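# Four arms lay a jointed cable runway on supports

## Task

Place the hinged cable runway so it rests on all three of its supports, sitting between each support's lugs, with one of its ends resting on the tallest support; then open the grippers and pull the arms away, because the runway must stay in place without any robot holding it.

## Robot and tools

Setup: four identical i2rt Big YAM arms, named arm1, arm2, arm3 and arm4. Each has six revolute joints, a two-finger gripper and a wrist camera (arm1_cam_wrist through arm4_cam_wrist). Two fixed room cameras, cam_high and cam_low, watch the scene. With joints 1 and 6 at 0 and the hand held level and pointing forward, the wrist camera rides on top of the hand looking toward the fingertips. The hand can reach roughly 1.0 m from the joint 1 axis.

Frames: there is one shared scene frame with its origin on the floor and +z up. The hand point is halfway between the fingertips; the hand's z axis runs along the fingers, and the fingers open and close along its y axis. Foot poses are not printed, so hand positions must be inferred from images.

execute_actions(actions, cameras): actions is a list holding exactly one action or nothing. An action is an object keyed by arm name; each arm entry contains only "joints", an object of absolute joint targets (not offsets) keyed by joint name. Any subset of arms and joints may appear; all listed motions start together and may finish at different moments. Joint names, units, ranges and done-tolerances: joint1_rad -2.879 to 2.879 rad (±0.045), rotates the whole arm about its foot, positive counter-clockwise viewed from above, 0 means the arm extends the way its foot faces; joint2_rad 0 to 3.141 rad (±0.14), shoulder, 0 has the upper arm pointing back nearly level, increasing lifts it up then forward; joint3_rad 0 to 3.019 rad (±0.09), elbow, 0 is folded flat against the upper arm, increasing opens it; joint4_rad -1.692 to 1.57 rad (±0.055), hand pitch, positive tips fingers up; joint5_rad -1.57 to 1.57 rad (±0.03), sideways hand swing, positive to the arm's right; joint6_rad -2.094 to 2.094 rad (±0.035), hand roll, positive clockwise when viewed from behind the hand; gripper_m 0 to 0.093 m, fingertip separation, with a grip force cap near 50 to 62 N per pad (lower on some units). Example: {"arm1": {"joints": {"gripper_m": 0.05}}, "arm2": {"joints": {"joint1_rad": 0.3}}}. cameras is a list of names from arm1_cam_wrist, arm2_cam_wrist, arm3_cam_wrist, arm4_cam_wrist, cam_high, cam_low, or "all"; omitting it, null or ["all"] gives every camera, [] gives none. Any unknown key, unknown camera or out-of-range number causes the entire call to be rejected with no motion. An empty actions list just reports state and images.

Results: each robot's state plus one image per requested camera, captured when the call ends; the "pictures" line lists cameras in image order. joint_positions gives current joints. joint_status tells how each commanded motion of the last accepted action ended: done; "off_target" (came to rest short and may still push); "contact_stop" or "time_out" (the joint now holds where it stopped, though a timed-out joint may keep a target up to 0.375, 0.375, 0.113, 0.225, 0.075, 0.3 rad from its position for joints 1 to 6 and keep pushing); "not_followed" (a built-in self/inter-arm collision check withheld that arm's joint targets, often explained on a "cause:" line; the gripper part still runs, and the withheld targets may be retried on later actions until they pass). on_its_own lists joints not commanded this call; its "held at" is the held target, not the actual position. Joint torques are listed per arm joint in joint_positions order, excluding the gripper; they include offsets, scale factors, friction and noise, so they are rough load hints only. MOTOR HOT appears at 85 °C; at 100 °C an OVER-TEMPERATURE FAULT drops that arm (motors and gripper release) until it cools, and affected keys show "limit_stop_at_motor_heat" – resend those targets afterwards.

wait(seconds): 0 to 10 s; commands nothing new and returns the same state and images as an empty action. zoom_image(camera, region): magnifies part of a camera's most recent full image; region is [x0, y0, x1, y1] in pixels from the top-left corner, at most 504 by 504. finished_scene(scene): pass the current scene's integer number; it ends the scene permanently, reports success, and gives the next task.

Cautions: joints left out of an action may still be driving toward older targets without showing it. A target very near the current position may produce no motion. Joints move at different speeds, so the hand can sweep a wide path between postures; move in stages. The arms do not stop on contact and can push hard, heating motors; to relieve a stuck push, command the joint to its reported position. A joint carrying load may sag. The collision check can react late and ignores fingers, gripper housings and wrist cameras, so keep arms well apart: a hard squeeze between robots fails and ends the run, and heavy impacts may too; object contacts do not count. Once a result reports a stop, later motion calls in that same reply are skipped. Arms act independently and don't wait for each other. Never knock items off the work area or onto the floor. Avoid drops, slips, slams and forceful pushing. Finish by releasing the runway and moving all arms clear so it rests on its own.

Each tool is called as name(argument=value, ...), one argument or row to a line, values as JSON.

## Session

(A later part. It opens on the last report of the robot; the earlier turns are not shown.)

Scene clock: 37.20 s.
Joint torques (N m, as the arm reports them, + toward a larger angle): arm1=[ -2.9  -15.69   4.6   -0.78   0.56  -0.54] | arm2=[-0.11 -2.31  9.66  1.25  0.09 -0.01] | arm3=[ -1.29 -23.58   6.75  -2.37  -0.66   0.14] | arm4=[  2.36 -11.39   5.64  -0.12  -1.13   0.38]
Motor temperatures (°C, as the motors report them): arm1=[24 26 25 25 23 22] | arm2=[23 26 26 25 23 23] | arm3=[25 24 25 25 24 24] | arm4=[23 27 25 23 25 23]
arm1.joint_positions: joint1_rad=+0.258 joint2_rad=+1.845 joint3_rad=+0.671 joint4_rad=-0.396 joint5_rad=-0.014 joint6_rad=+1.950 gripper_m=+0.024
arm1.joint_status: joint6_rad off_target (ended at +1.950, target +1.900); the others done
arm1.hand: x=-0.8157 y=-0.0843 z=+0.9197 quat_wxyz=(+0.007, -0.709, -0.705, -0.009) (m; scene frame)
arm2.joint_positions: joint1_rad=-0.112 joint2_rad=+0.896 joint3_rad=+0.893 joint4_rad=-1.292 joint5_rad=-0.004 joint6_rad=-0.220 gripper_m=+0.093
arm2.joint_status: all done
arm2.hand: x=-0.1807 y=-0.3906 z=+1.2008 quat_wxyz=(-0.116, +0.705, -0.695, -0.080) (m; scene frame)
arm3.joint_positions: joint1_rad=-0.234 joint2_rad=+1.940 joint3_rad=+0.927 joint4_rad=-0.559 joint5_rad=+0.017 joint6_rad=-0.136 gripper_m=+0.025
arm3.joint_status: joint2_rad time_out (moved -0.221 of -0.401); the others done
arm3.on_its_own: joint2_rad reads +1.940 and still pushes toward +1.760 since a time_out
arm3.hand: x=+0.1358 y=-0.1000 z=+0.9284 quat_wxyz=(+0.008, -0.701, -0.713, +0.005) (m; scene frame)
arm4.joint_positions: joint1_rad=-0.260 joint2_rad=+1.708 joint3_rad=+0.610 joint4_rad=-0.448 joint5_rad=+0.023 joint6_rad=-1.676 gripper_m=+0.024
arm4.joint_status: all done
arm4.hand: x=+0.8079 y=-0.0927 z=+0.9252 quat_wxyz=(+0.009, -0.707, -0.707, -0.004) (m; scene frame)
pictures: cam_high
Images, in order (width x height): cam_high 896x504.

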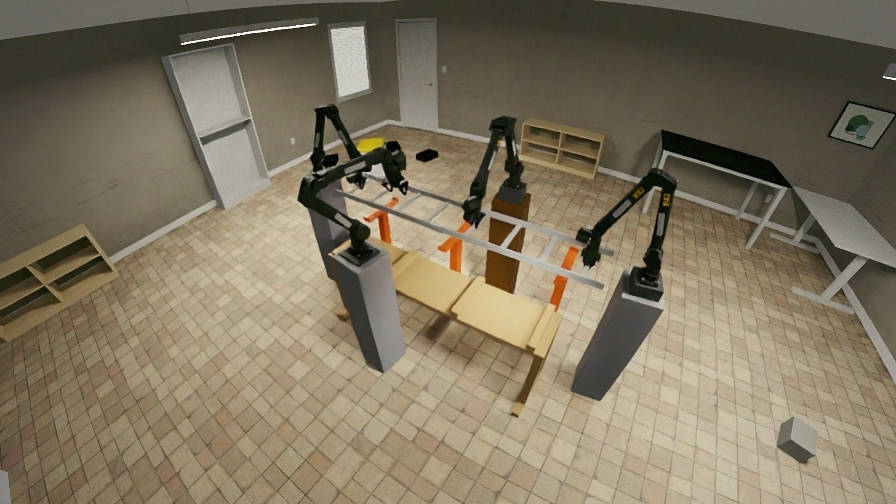

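execute_actions(
  actions=[
    {"arm1":{"joints":{"joint1_rad":0.433,"joint2_rad":1.84,"joint3_rad":0.78,"joint4_rad":-0.465,"joint6_rad":2.09}},"arm3":{"joints":{"joint1_rad":-0.27,"joint2_rad":1.68,"joint3_rad":0.70,"joint4_rad":-0.43,"joint6_rad":-0.16}},"arm4":{"joints":{"joint1_rad":-0.492,"joint2_rad":1.70,"joint3_rad":0.675,"joint4_rad":-0.48,"joint6_rad":-1.92}}},
  ],
)

Scene clock: 39.53 s.
Joint torques (N m, as the arm reports them, + toward a larger angle): arm1=[ -0.63 -16.69   5.16  -0.6    0.38  -0.14] | arm2=[-0.24 -2.31  9.67  1.22  0.09  0.  ] | arm3=[ -2.   -18.99   5.89  -1.39  -0.3    0.25] | arm4=[  1.81 -10.95   6.41  -0.55  -0.96   0.38]
Motor temperatures (°C, as the motors report them): arm1=[24 26 25 25 23 22] | arm2=[23 26 26 25 23 23] | arm3=[25 25 25 25 24 24] | arm4=[23 27 25 23 25 23]
arm1.joint_positions: joint1_rad=+0.433 joint2_rad=+1.893 joint3_rad=+0.769 joint4_rad=-0.446 joint5_rad=-0.009 joint6_rad=+2.100 gripper_m=+0.024
arm1.joint_status: all done
arm1.hand: x=-0.8125 y=-0.0147 z=+0.9196 quat_wxyz=(+0.005, -0.701, -0.713, -0.007) (m; scene frame)
arm2.joint_positions: joint1_rad=-0.112 joint2_rad=+0.896 joint3_rad=+0.893 joint4_rad=-1.292 joint5_rad=-0.004 joint6_rad=-0.220 gripper_m=+0.093
arm2.joint_status: not commanded
arm2.hand: x=-0.1807 y=-0.3906 z=+1.2008 quat_wxyz=(-0.116, +0.705, -0.695, -0.080) (m; scene frame)
arm3.joint_positions: joint1_rad=-0.261 joint2_rad=+1.830 joint3_rad=+0.679 joint4_rad=-0.399 joint5_rad=+0.006 joint6_rad=-0.177 gripper_m=+0.025
arm3.joint_status: joint2_rad time_out (moved -0.110 of -0.260); the others done
arm3.on_its_own: joint2_rad reads +1.830 and still pushes toward +1.680 since a time_out
arm3.hand: x=+0.1376 y=-0.0213 z=+0.9238 quat_wxyz=(-0.003, -0.697, -0.717, +0.011) (m; scene frame)
arm4.joint_positions: joint1_rad=-0.520 joint2_rad=+1.729 joint3_rad=+0.653 joint4_rad=-0.457 joint5_rad=+0.018 joint6_rad=-1.947 gripper_m=+0.024
arm4.joint_status: all done
arm4.hand: x=+0.8108 y=-0.0062 z=+0.9261 quat_wxyz=(+0.013, -0.703, -0.711, -0.004) (m; scene frame)
pictures: arm1_cam_wrist, arm2_cam_wrist, arm3_cam_wrist, arm4_cam_wrist, cam_high, cam_low
Images, in order (width x height): arm1_cam_wrist 504x504, arm2_cam_wrist 504x504, arm3_cam_wrist 504x504, arm4_cam_wrist 504x504, cam_high 896x504, cam_low 896x504.

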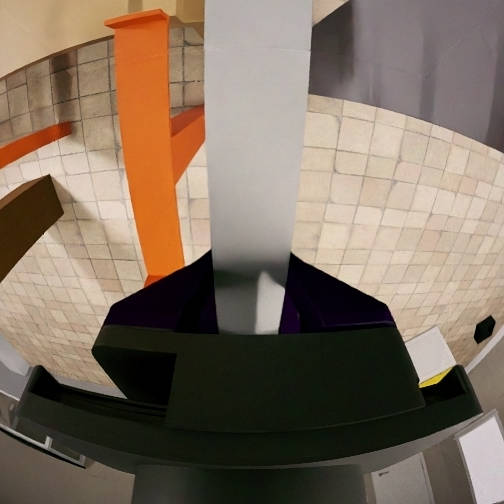

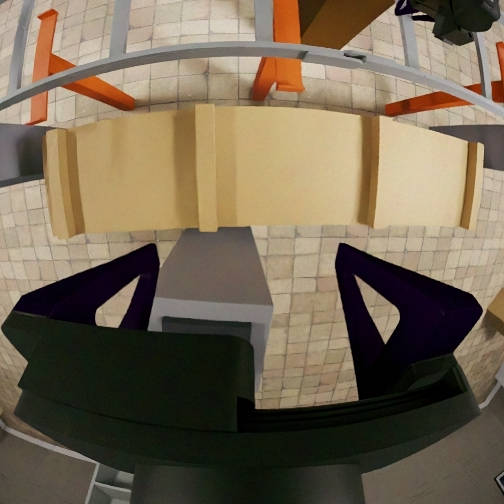

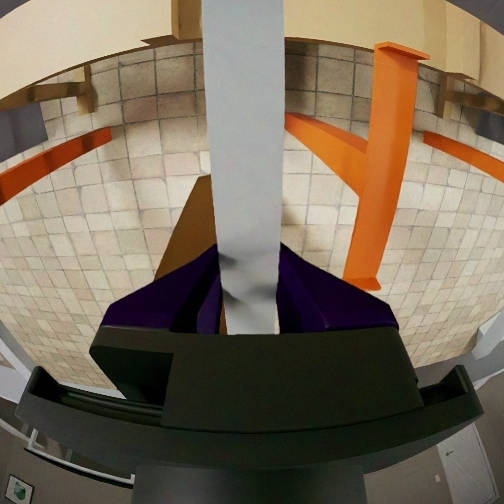

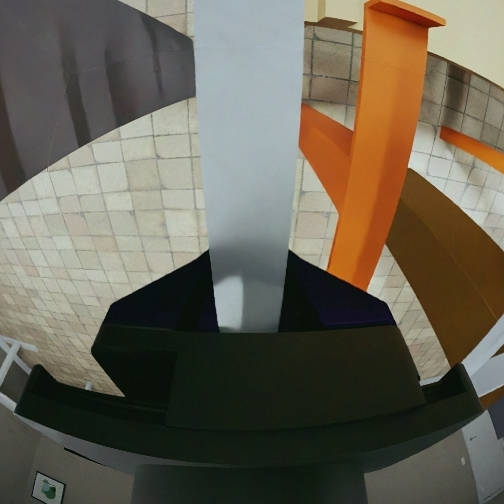

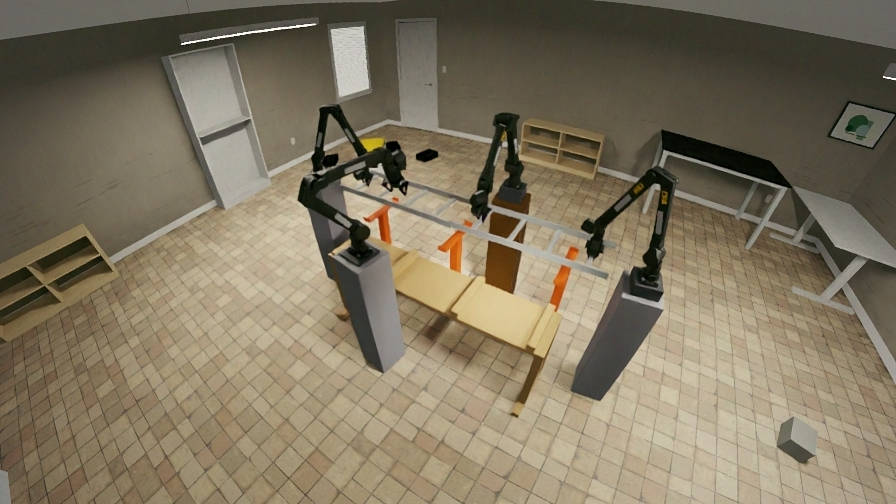

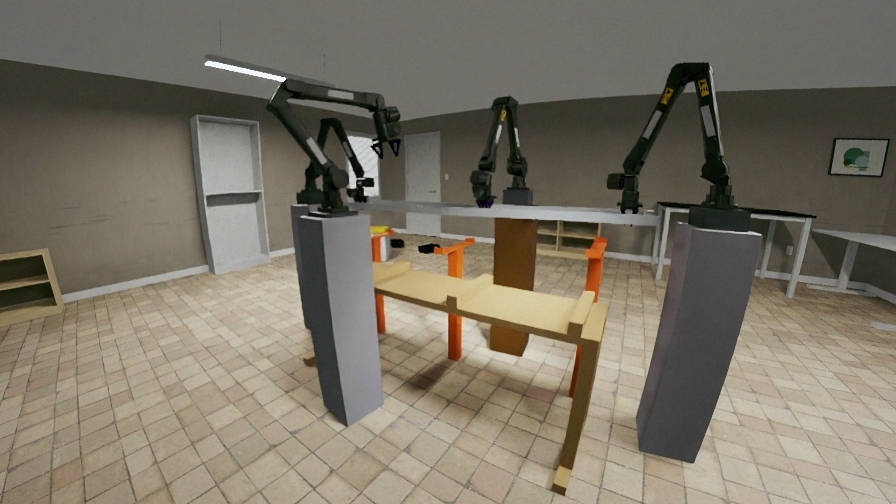

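execute_actions(
  actions=[
    {"arm1":{"joints":{"joint2_rad":1.98,"joint3_rad":0.80,"joint4_rad":-0.335}},"arm2":{"joints":{"joint1_rad":0.1,"joint2_rad":1.2,"joint3_rad":1.3,"joint4_rad":-1.6,"joint6_rad":0}},"arm3":{"joints":{"joint2_rad":1.80,"joint3_rad":0.68,"joint4_rad":-0.27}},"arm4":{"joints":{"joint1_rad":-0.51,"joint2_rad":1.79,"joint3_rad":0.685,"joint4_rad":-0.39}}},
  ],
)

Scene clock: 41.17 s.
Joint torques (N m, as the arm reports them, + toward a larger angle): arm1=[ -0.53 -18.31   4.34  -0.69   0.23  -0.14] | arm2=[-0.21 -7.8  12.07  0.83  0.03 -0.01] | arm3=[ -1.95 -17.49   4.52  -0.4   -0.28   0.25] | arm4=[  0.48 -12.01   5.58   0.14  -0.38   0.37]
Motor temperatures (°C, as the motors report them): arm1=[24 26 25 25 23 22] | arm2=[23 25 26 25 23 23] | arm3=[25 25 25 25 24 24] | arm4=[23 27 25 23 25 23]
arm1.joint_positions: joint1_rad=+0.431 joint2_rad=+2.046 joint3_rad=+0.784 joint4_rad=-0.314 joint5_rad=-0.004 joint6_rad=+2.100 gripper_m=+0.024
arm1.joint_status: all done
arm1.hand: x=-0.8125 y=-0.0160 z=+0.8680 quat_wxyz=(+0.003, -0.701, -0.713, -0.004) (m; scene frame)
arm2.joint_positions: joint1_rad=+0.100 joint2_rad=+1.203 joint3_rad=+1.257 joint4_rad=-1.591 joint5_rad=-0.002 joint6_rad=-0.009 gripper_m=+0.093
arm2.joint_status: all done
arm2.hand: x=-0.2408 y=-0.3333 z=+1.2537 quat_wxyz=(-0.013, +0.712, -0.702, -0.016) (m; scene frame)
arm3.joint_positions: joint1_rad=-0.261 joint2_rad=+1.923 joint3_rad=+0.666 joint4_rad=-0.258 joint5_rad=+0.006 joint6_rad=-0.177 gripper_m=+0.025
arm3.joint_status: all done
arm3.hand: x=+0.1372 y=-0.0238 z=+0.8929 quat_wxyz=(-0.013, -0.696, -0.717, +0.025) (m; scene frame)
arm4.joint_positions: joint1_rad=-0.520 joint2_rad=+1.828 joint3_rad=+0.663 joint4_rad=-0.387 joint5_rad=+0.006 joint6_rad=-1.946 gripper_m=+0.024
arm4.joint_status: all done
arm4.hand: x=+0.8102 y=-0.0083 z=+0.8968 quat_wxyz=(+0.002, -0.703, -0.711, -0.002) (m; scene frame)
pictures: arm1_cam_wrist, arm2_cam_wrist, arm3_cam_wrist, arm4_cam_wrist, cam_high, cam_low
Images, in order (width x height): arm1_cam_wrist 504x504, arm2_cam_wrist 504x504, arm3_cam_wrist 504x504, arm4_cam_wrist 504x504, cam_high 896x504, cam_low 896x504.

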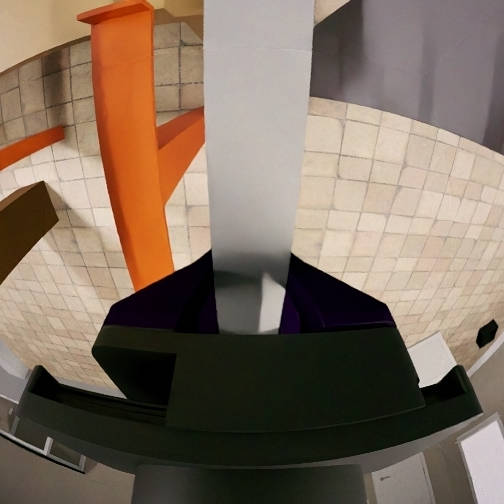

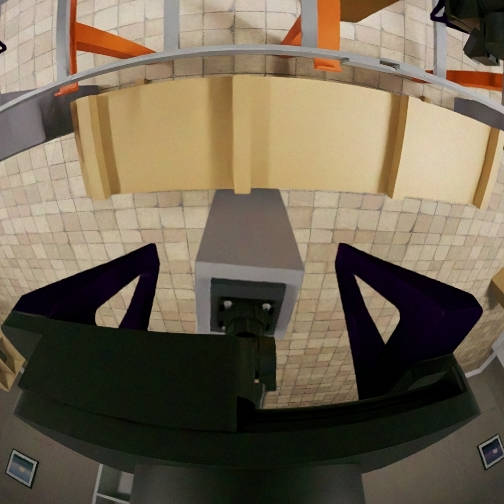

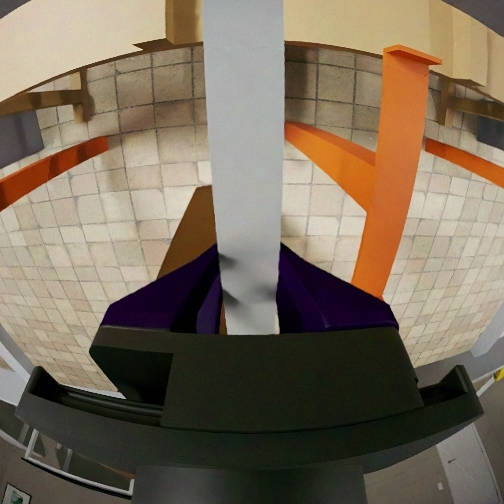

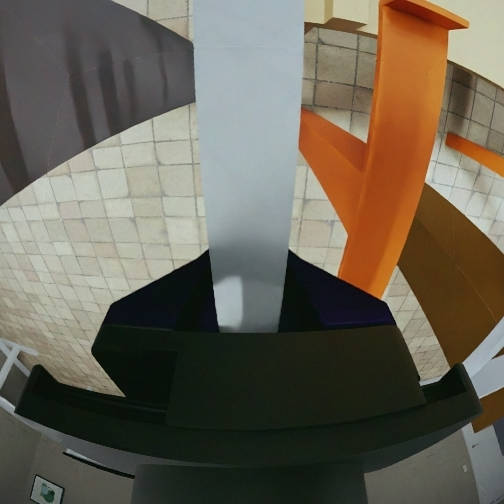

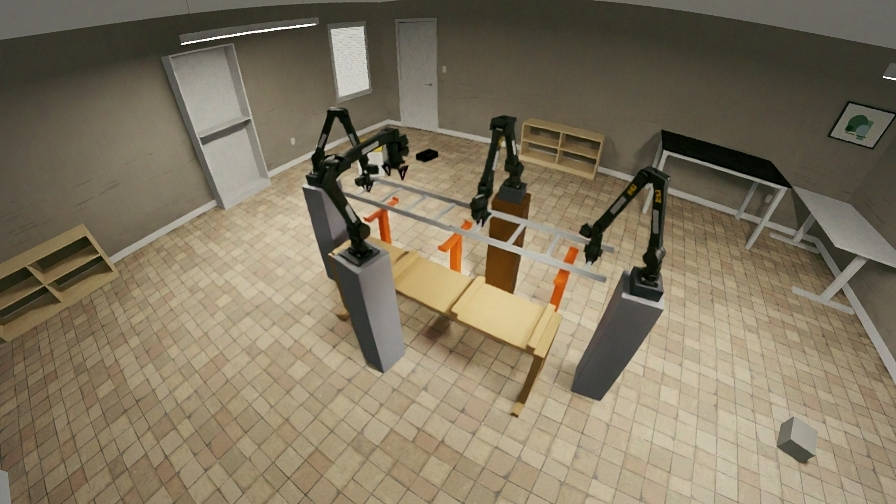

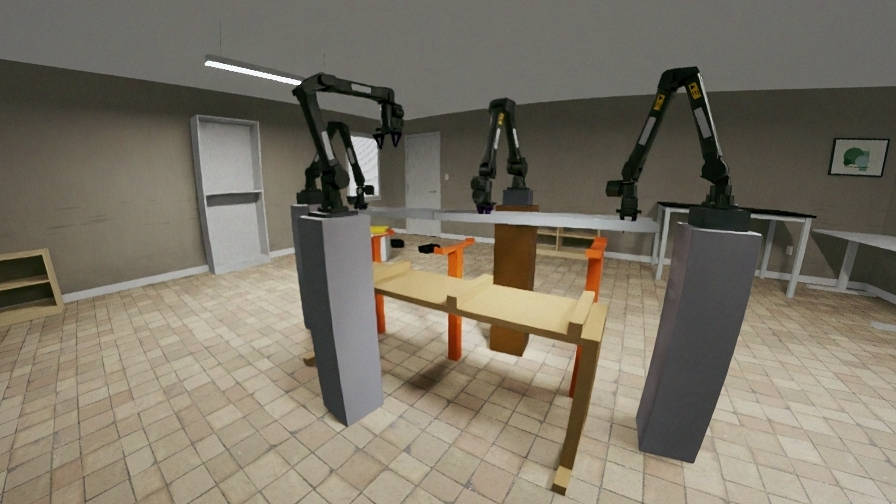

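execute_actions(
  actions=[
    {"arm1":{"joints":{"joint2_rad":2.15,"joint3_rad":0.835,"joint4_rad":-0.19}},"arm2":{"joints":{"joint1_rad":0.0,"joint2_rad":1.45,"joint3_rad":1.35,"joint4_rad":-1.45}},"arm3":{"joints":{"joint2_rad":2.0,"joint3_rad":0.725,"joint4_rad":-0.12}},"arm4":{"joints":{"joint2_rad":1.97,"joint3_rad":0.71,"joint4_rad":-0.235}}},
  ],
)

Scene clock: 42.60 s.
Joint torques (N m, as the arm reports them, + toward a larger angle): arm1=[ -0.43 -19.97   2.24  -0.22   0.15  -0.14] | arm2=[  0.03 -11.62  10.3    1.27   0.03   0.06] | arm3=[ -1.85 -19.71   2.32   0.04  -0.18   0.26] | arm4=[  0.46 -13.91   3.6    0.32  -0.39   0.36]
Motor temperatures (°C, as the motors report them): arm1=[24 26 25 25 23 22] | arm2=[23 25 26 25 23 23] | arm3=[25 25 25 25 24 24] | arm4=[23 27 25 23 25 23]
arm1.joint_positions: joint1_rad=+0.431 joint2_rad=+2.226 joint3_rad=+0.827 joint4_rad=-0.179 joint5_rad=-0.002 joint6_rad=+2.100 gripper_m=+0.024
arm1.joint_status: all done
arm1.hand: x=-0.8121 y=-0.0161 z=+0.8089 quat_wxyz=(+0.003, -0.701, -0.713, -0.002) (m; scene frame)
arm2.joint_positions: joint1_rad=-0.003 joint2_rad=+1.456 joint3_rad=+1.326 joint4_rad=-1.456 joint5_rad=-0.002 joint6_rad=-0.008 gripper_m=+0.093
arm2.joint_status: all done
arm2.hand: x=-0.1983 y=-0.2529 z=+1.1899 quat_wxyz=(+0.005, +0.675, -0.738, +0.001) (m; scene frame)
arm3.joint_positions: joint1_rad=-0.262 joint2_rad=+2.141 joint3_rad=+0.719 joint4_rad=-0.117 joint5_rad=+0.003 joint6_rad=-0.178 gripper_m=+0.025
arm3.joint_status: joint2_rad off_target (ended at +2.141, target +2.000); the others done
arm3.hand: x=+0.1372 y=-0.0238 z=+0.8285 quat_wxyz=(-0.007, -0.697, -0.717, +0.014) (m; scene frame)
arm4.joint_positions: joint1_rad=-0.520 joint2_rad=+2.021 joint3_rad=+0.693 joint4_rad=-0.236 joint5_rad=+0.007 joint6_rad=-1.946 gripper_m=+0.024
arm4.joint_status: all done
arm4.hand: x=+0.8099 y=-0.0081 z=+0.8391 quat_wxyz=(-0.004, -0.703, -0.711, -0.005) (m; scene frame)
pictures: arm1_cam_wrist, arm2_cam_wrist, arm3_cam_wrist, arm4_cam_wrist, cam_high, cam_low
Images, in order (width x height): arm1_cam_wrist 504x504, arm2_cam_wrist 504x504, arm3_cam_wrist 504x504, arm4_cam_wrist 504x504, cam_high 896x504, cam_low 896x504.

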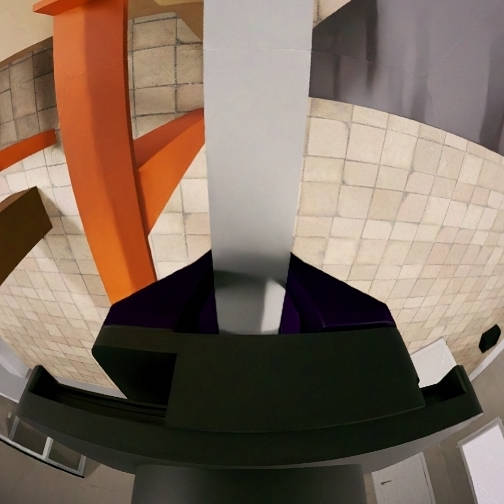

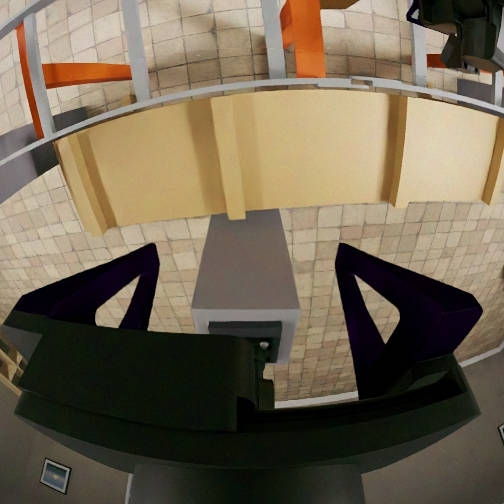

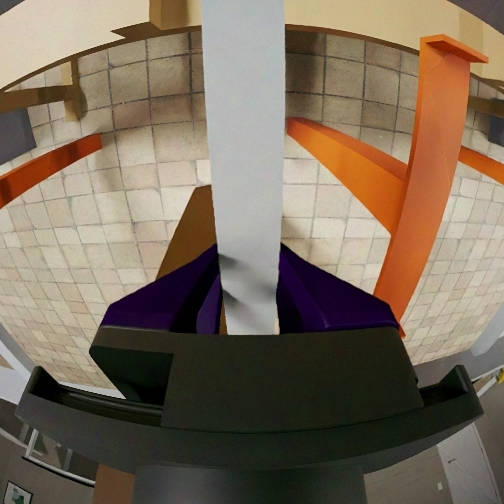

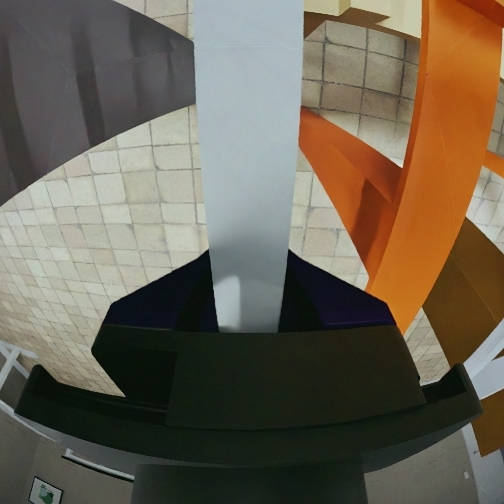

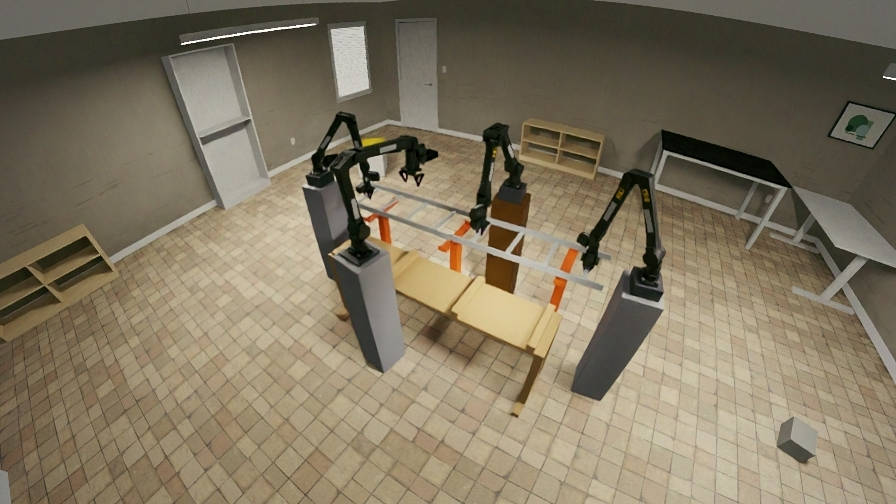

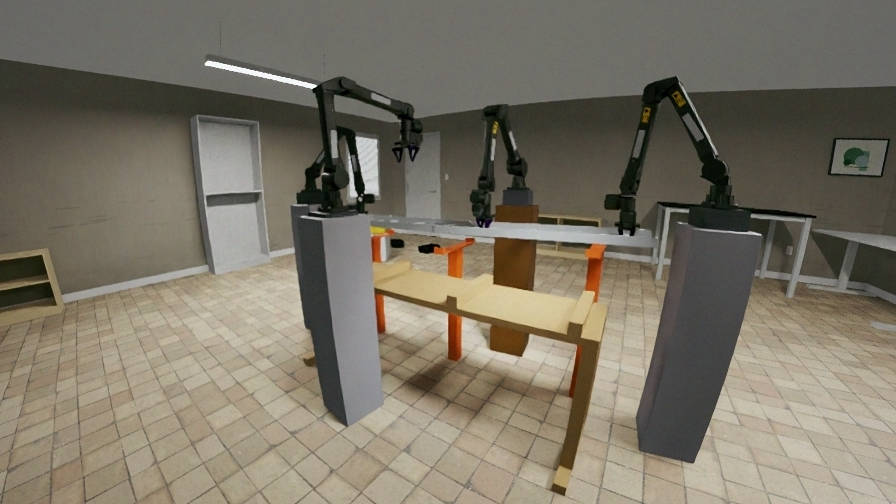

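Zoom to judge lug alignment.

zoom_image(
  camera="cam_high",
  region=[340,170,640,320],
)

zoom_image(
  camera="cam_low",
  region=[350,190,680,290],
)

Region (340, 170, 640, 320) of cam_high's 896x504 image, scaled by 1.680, with more detail than that image has.

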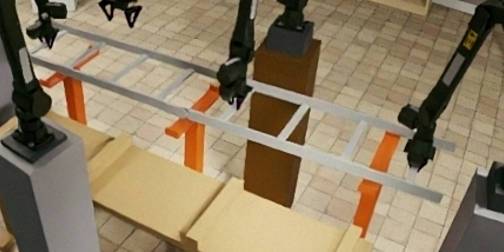

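Region (350, 190, 680, 290) of cam_low's 896x504 image, scaled by 1.527, with more detail than that image has; it fills the top 153 rows of this view, and the rest is white.

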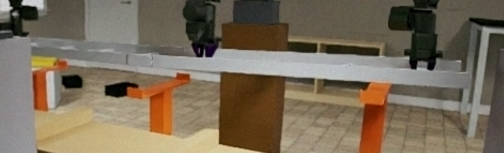

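execute_actions(
  actions=[
    {"arm1":{"joints":{"joint2_rad":2.24,"joint3_rad":0.855,"joint4_rad":-0.115}},"arm2":{"joints":{"joint1_rad":0.0}},"arm3":{"joints":{"joint2_rad":2.1,"joint3_rad":0.745,"joint4_rad":-0.04}},"arm4":{"joints":{"joint2_rad":2.04,"joint3_rad":0.722,"joint4_rad":-0.18}}},
  ],
)

zoom_image(
  camera="cam_high",
  region=[340,170,640,320],
)

zoom_image(
  camera="cam_low",
  region=[350,190,680,290],
)

Scene clock: 43.70 s.
Joint torques (N m, as the arm reports them, + toward a larger angle): arm1=[ -0.25 -19.44   1.38   0.22   0.09  -0.14] | arm2=[ -0.05 -11.23  10.52   1.22   0.03   0.06] | arm3=[ -1.79 -18.86   1.67   0.65  -0.06   0.26] | arm4=[  0.4  -13.4    3.02   0.51  -0.44   0.36]
Motor temperatures (°C, as the motors report them): arm1=[24 26 25 25 23 22] | arm2=[23 25 27 25 23 23] | arm3=[25 25 25 25 24 24] | arm4=[23 27 25 23 25 23]
arm1.joint_positions: joint1_rad=+0.430 joint2_rad=+2.307 joint3_rad=+0.851 joint4_rad=-0.112 joint5_rad=+0.000 joint6_rad=+2.100 gripper_m=+0.024
arm1.joint_status: all done
arm1.hand: x=-0.8111 y=-0.0163 z=+0.7818 quat_wxyz=(+0.001, -0.702, -0.712, -0.006) (m; scene frame)
arm2.joint_positions: joint1_rad=-0.003 joint2_rad=+1.456 joint3_rad=+1.326 joint4_rad=-1.456 joint5_rad=-0.002 joint6_rad=-0.008 gripper_m=+0.093
arm2.joint_status: all done
arm2.hand: x=-0.1983 y=-0.2529 z=+1.1899 quat_wxyz=(+0.005, +0.675, -0.738, +0.001) (m; scene frame)
arm3.joint_positions: joint1_rad=-0.262 joint2_rad=+2.225 joint3_rad=+0.740 joint4_rad=-0.050 joint5_rad=-0.001 joint6_rad=-0.178 gripper_m=+0.025
arm3.joint_status: all done
arm3.hand: x=+0.1377 y=-0.0238 z=+0.8028 quat_wxyz=(-0.010, -0.697, -0.717, +0.015) (m; scene frame)
arm4.joint_positions: joint1_rad=-0.520 joint2_rad=+2.084 joint3_rad=+0.706 joint4_rad=-0.187 joint5_rad=+0.008 joint6_rad=-1.946 gripper_m=+0.024
arm4.joint_status: all done
arm4.hand: x=+0.8098 y=-0.0079 z=+0.8203 quat_wxyz=(-0.004, -0.703, -0.711, -0.005) (m; scene frame)
pictures: arm1_cam_wrist, arm2_cam_wrist, arm3_cam_wrist, arm4_cam_wrist, cam_high, cam_low
Images, in order (width x height): arm1_cam_wrist 504x504, arm2_cam_wrist 504x504, arm3_cam_wrist 504x504, arm4_cam_wrist 504x504, cam_high 896x504, cam_low 896x504.

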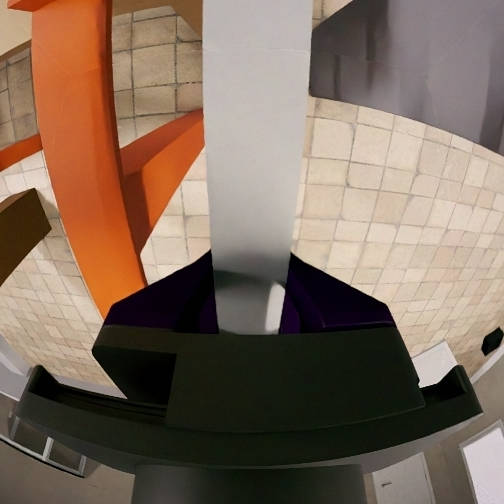

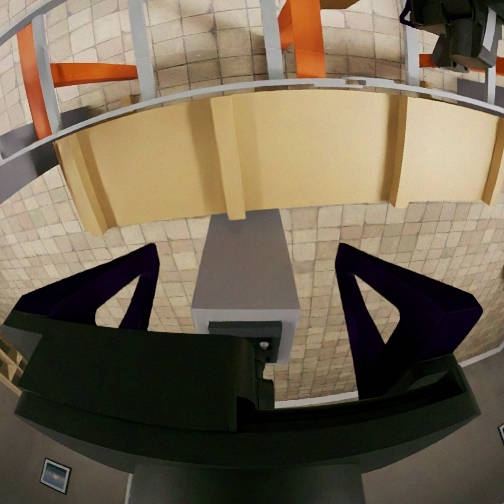

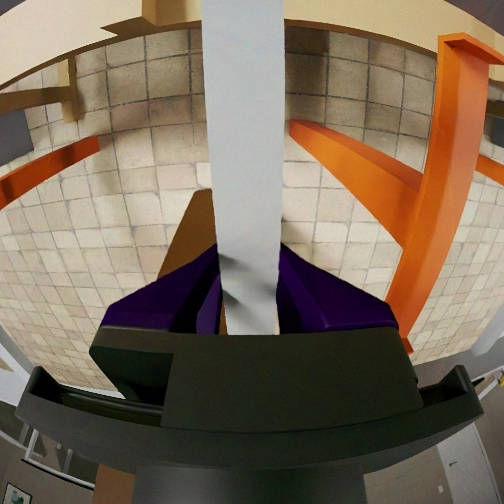

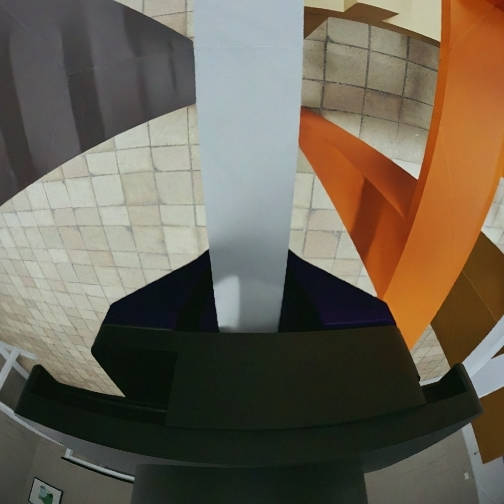

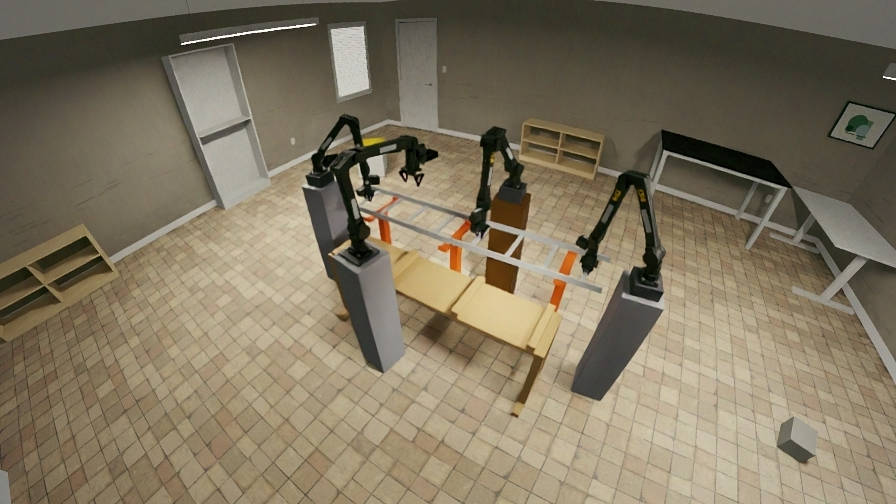

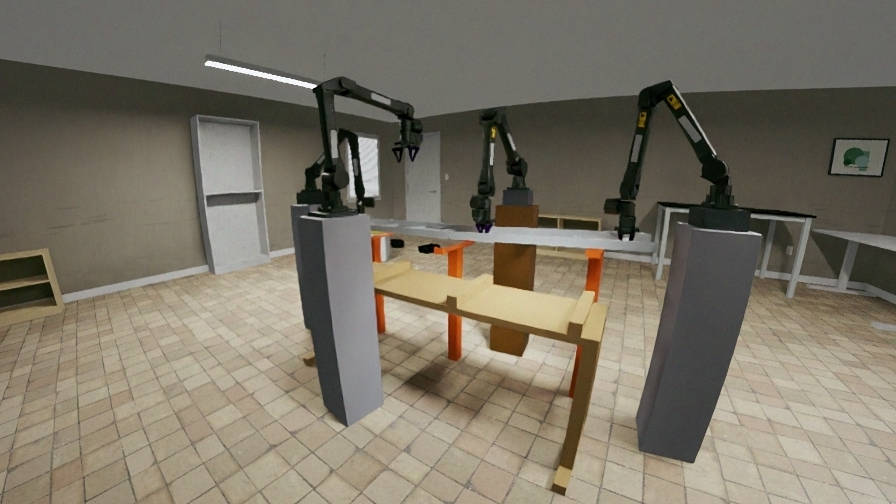

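Region (340, 170, 640, 320) of cam_high's 896x504 image, scaled by 1.680, with more detail than that image has.

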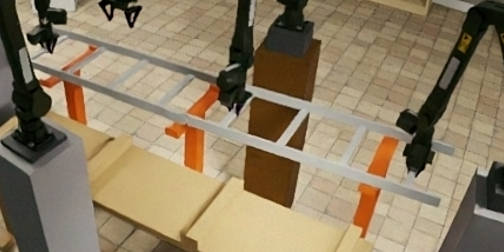

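Region (350, 190, 680, 290) of cam_low's 896x504 image, scaled by 1.527, with more detail than that image has; it fills the top 153 rows of this view, and the rest is white.

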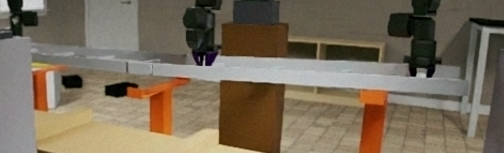

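zoom_image(
  camera="cam_high",
  region=[530,230,620,310],
)

zoom_image(
  camera="cam_low",
  region=[560,215,670,280],
)

zoom_image(
  camera="arm2_cam_wrist",
  region=[230,0,504,120],
)

Region (530, 230, 620, 310) of cam_high's 896x504 image, scaled by 5.600, with more detail than that image has.

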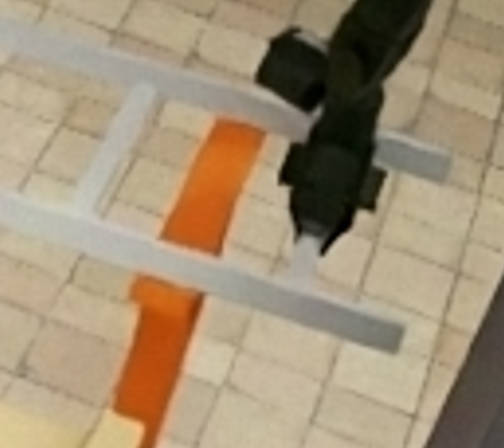

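Region (560, 215, 670, 280) of cam_low's 896x504 image, scaled by 4.582, with more detail than that image has; it fills the top 298 rows of this view, and the rest is white.

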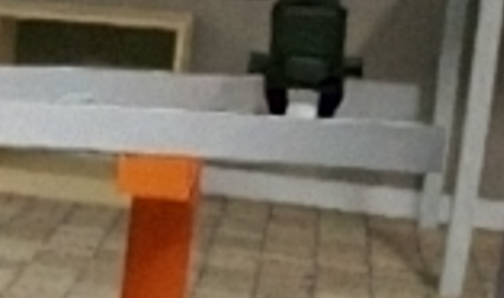

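Region (230, 0, 504, 120) of arm2_cam_wrist's 504x504 image, scaled by 1.839, with more detail than that image has; it fills the top 221 rows of this view, and the rest is white.

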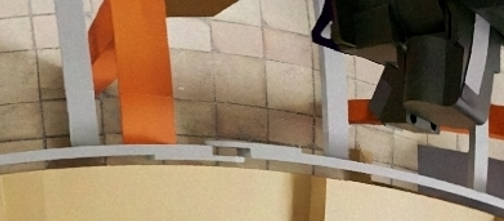

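execute_actions(
  actions=[
    {"arm1":{"joints":{"joint1_rad":0.458,"joint3_rad":0.87,"joint4_rad":-0.13}},"arm3":{"joints":{"joint2_rad":2.06,"joint3_rad":0.70,"joint4_rad":-0.03}},"arm4":{"joints":{"joint2_rad":1.96,"joint3_rad":0.722,"joint4_rad":-0.25}}},
  ],
  cameras=[],
)

execute_actions(
  actions=[
    {"arm4":{"joints":{"joint1_rad":-0.60,"joint3_rad":0.745,"joint4_rad":-0.27,"joint6_rad":-2.02}}},
  ],
  cameras=["cam_high","cam_low","arm4_cam_wrist"],
)

zoom_image(
  camera="cam_high",
  region=[430,200,620,310],
)

Scene clock: 45.93 s.
Joint torques (N m, as the arm reports them, + toward a larger angle): arm1=[  1.14 -19.21   2.21  -0.23   0.21  -0.14] | arm2=[  0.1  -11.22  10.46   1.24   0.03   0.06] | arm3=[ -1.56 -20.68  -0.53   0.3    0.2    0.29] | arm4=[  0.4  -15.18   3.6    0.1   -0.89   0.36]
Motor temperatures (°C, as the motors report them): arm1=[24 27 25 25 23 22] | arm2=[23 25 27 25 23 23] | arm3=[25 25 25 25 24 24] | arm4=[23 27 25 23 25 23]
arm1.joint_positions: joint1_rad=+0.437 joint2_rad=+2.307 joint3_rad=+0.857 joint4_rad=-0.118 joint5_rad=-0.004 joint6_rad=+2.100 gripper_m=+0.024
arm1.joint_status: all done
arm1.hand: x=-0.8107 y=-0.0123 z=+0.7821 quat_wxyz=(+0.002, -0.699, -0.715, -0.007) (m; scene frame)
arm2.joint_positions: joint1_rad=-0.003 joint2_rad=+1.456 joint3_rad=+1.326 joint4_rad=-1.456 joint5_rad=-0.002 joint6_rad=-0.008 gripper_m=+0.093
arm2.joint_status: not commanded
arm2.hand: x=-0.1983 y=-0.2529 z=+1.1899 quat_wxyz=(+0.005, +0.675, -0.738, +0.001) (m; scene frame)
arm3.joint_positions: joint1_rad=-0.266 joint2_rad=+2.212 joint3_rad=+0.721 joint4_rad=-0.032 joint5_rad=-0.008 joint6_rad=-0.181 gripper_m=+0.025
arm3.joint_status: joint2_rad time_out (moved -0.012 of -0.165); the others done
arm3.on_its_own: joint2_rad reads +2.212 and still pushes toward +2.060 since a time_out
arm3.hand: x=+0.1382 y=-0.0205 z=+0.8061 quat_wxyz=(-0.016, -0.697, -0.717, +0.017) (m; scene frame)
arm4.joint_positions: joint1_rad=-0.520 joint2_rad=+2.031 joint3_rad=+0.704 joint4_rad=-0.246 joint5_rad=+0.017 joint6_rad=-1.946 gripper_m=+0.024
arm4.joint_status: all done
arm4.hand: x=+0.8091 y=-0.0059 z=+0.8370 quat_wxyz=(-0.006, -0.703, -0.711, -0.011) (m; scene frame)
pictures: none
No camera images: the call's "cameras" was empty. Leave "cameras" out to get every camera's image.

not run: a stop came earlier in this reply.

Region (430, 200, 620, 310) of cam_high's 896x504 image, scaled by 2.653, with more detail than that image has; it fills the top 292 rows of this view, and the rest is white.

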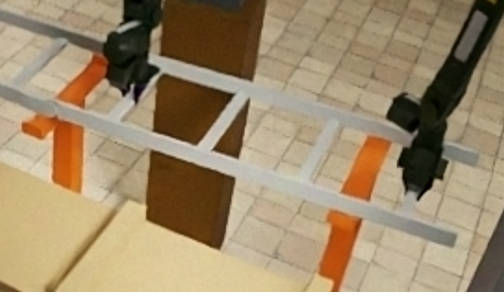

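execute_actions(
  actions=[
    {"arm1":{"joints":{"joint1_rad":0.47}},"arm3":{"joints":{"joint2_rad":2.09,"joint3_rad":0.66,"joint4_rad":0.0}},"arm4":{"joints":{"joint1_rad":-0.61,"joint3_rad":0.745,"joint4_rad":-0.27,"joint6_rad":-2.02}}},
  ],
  cameras=["cam_high","cam_low","arm4_cam_wrist"],
)

zoom_image(
  camera="cam_high",
  region=[430,200,620,310],
)

zoom_image(
  camera="cam_low",
  region=[410,210,670,280],
)

Scene clock: 47.00 s.
Joint torques (N m, as the arm reports them, + toward a larger angle): arm1=[  0.93 -19.5    1.19  -0.23   0.06  -0.15] | arm2=[  0.04 -11.26  10.48   1.24   0.03   0.06] | arm3=[ -1.61 -17.97  -0.16   0.32   0.28   0.43] | arm4=[  0.11 -15.27   4.11  -0.39  -1.     0.5 ]
Motor temperatures (°C, as the motors report them): arm1=[24 27 25 25 23 22] | arm2=[23 25 27 25 23 23] | arm3=[25 25 24 25 24 24] | arm4=[23 27 25 23 25 23]
arm1.joint_positions: joint1_rad=+0.450 joint2_rad=+2.307 joint3_rad=+0.870 joint4_rad=-0.118 joint5_rad=+0.001 joint6_rad=+2.100 gripper_m=+0.024
arm1.joint_status: all done
arm1.hand: x=-0.8060 y=-0.0041 z=+0.7828 quat_wxyz=(-0.001, -0.694, -0.719, -0.013) (m; scene frame)
arm2.joint_positions: joint1_rad=-0.003 joint2_rad=+1.456 joint3_rad=+1.326 joint4_rad=-1.456 joint5_rad=-0.002 joint6_rad=-0.008 gripper_m=+0.093
arm2.joint_status: not commanded
arm2.hand: x=-0.1983 y=-0.2529 z=+1.1899 quat_wxyz=(+0.005, +0.675, -0.738, +0.001) (m; scene frame)
arm3.joint_positions: joint1_rad=-0.266 joint2_rad=+2.212 joint3_rad=+0.670 joint4_rad=-0.004 joint5_rad=-0.010 joint6_rad=-0.193 gripper_m=+0.025
arm3.joint_status: all done
arm3.hand: x=+0.1424 y=+0.0039 z=+0.8049 quat_wxyz=(-0.010, -0.692, -0.721, +0.007) (m; scene frame)
arm4.joint_positions: joint1_rad=-0.617 joint2_rad=+2.031 joint3_rad=+0.724 joint4_rad=-0.255 joint5_rad=+0.019 joint6_rad=-2.057 gripper_m=+0.024
arm4.joint_status: joint6_rad off_target (ended at -2.057, target -2.020); the others done
arm4.hand: x=+0.8139 y=+0.0294 z=+0.8387 quat_wxyz=(-0.001, -0.699, -0.715, -0.011) (m; scene frame)
pictures: arm4_cam_wrist, cam_high, cam_low
Images, in order (width x height): arm4_cam_wrist 504x504, cam_high 896x504, cam_low 896x504.

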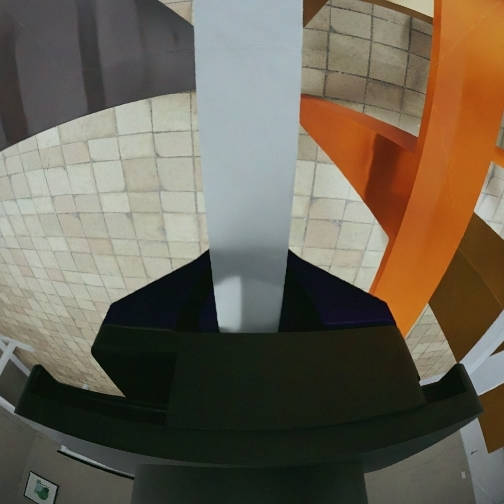

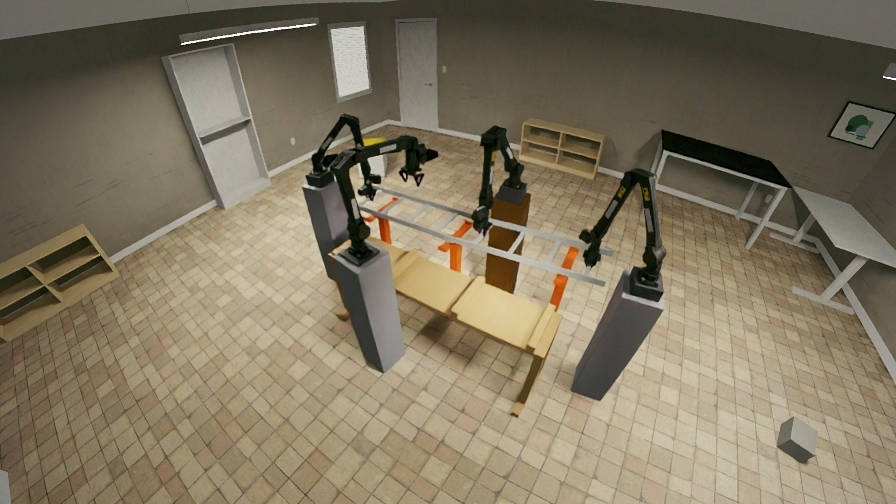

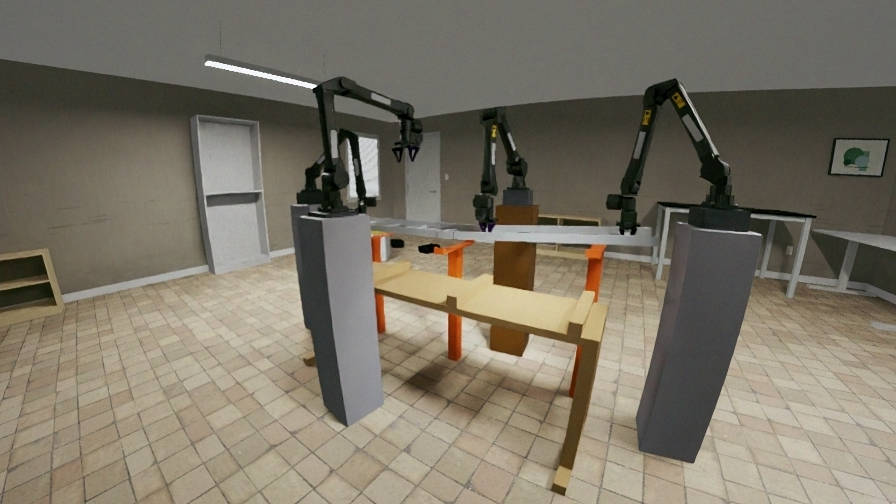

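Region (430, 200, 620, 310) of cam_high's 896x504 image, scaled by 2.653, with more detail than that image has; it fills the top 292 rows of this view, and the rest is white.

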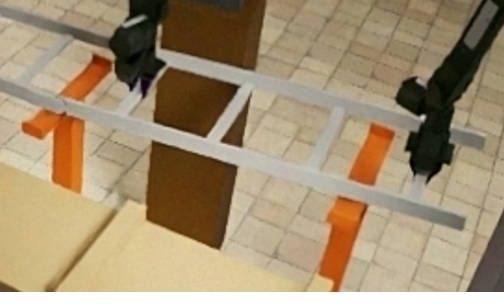

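Region (410, 210, 670, 280) of cam_low's 896x504 image, scaled by 1.938, with more detail than that image has; it fills the top 136 rows of this view, and the rest is white.

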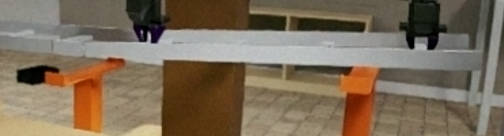

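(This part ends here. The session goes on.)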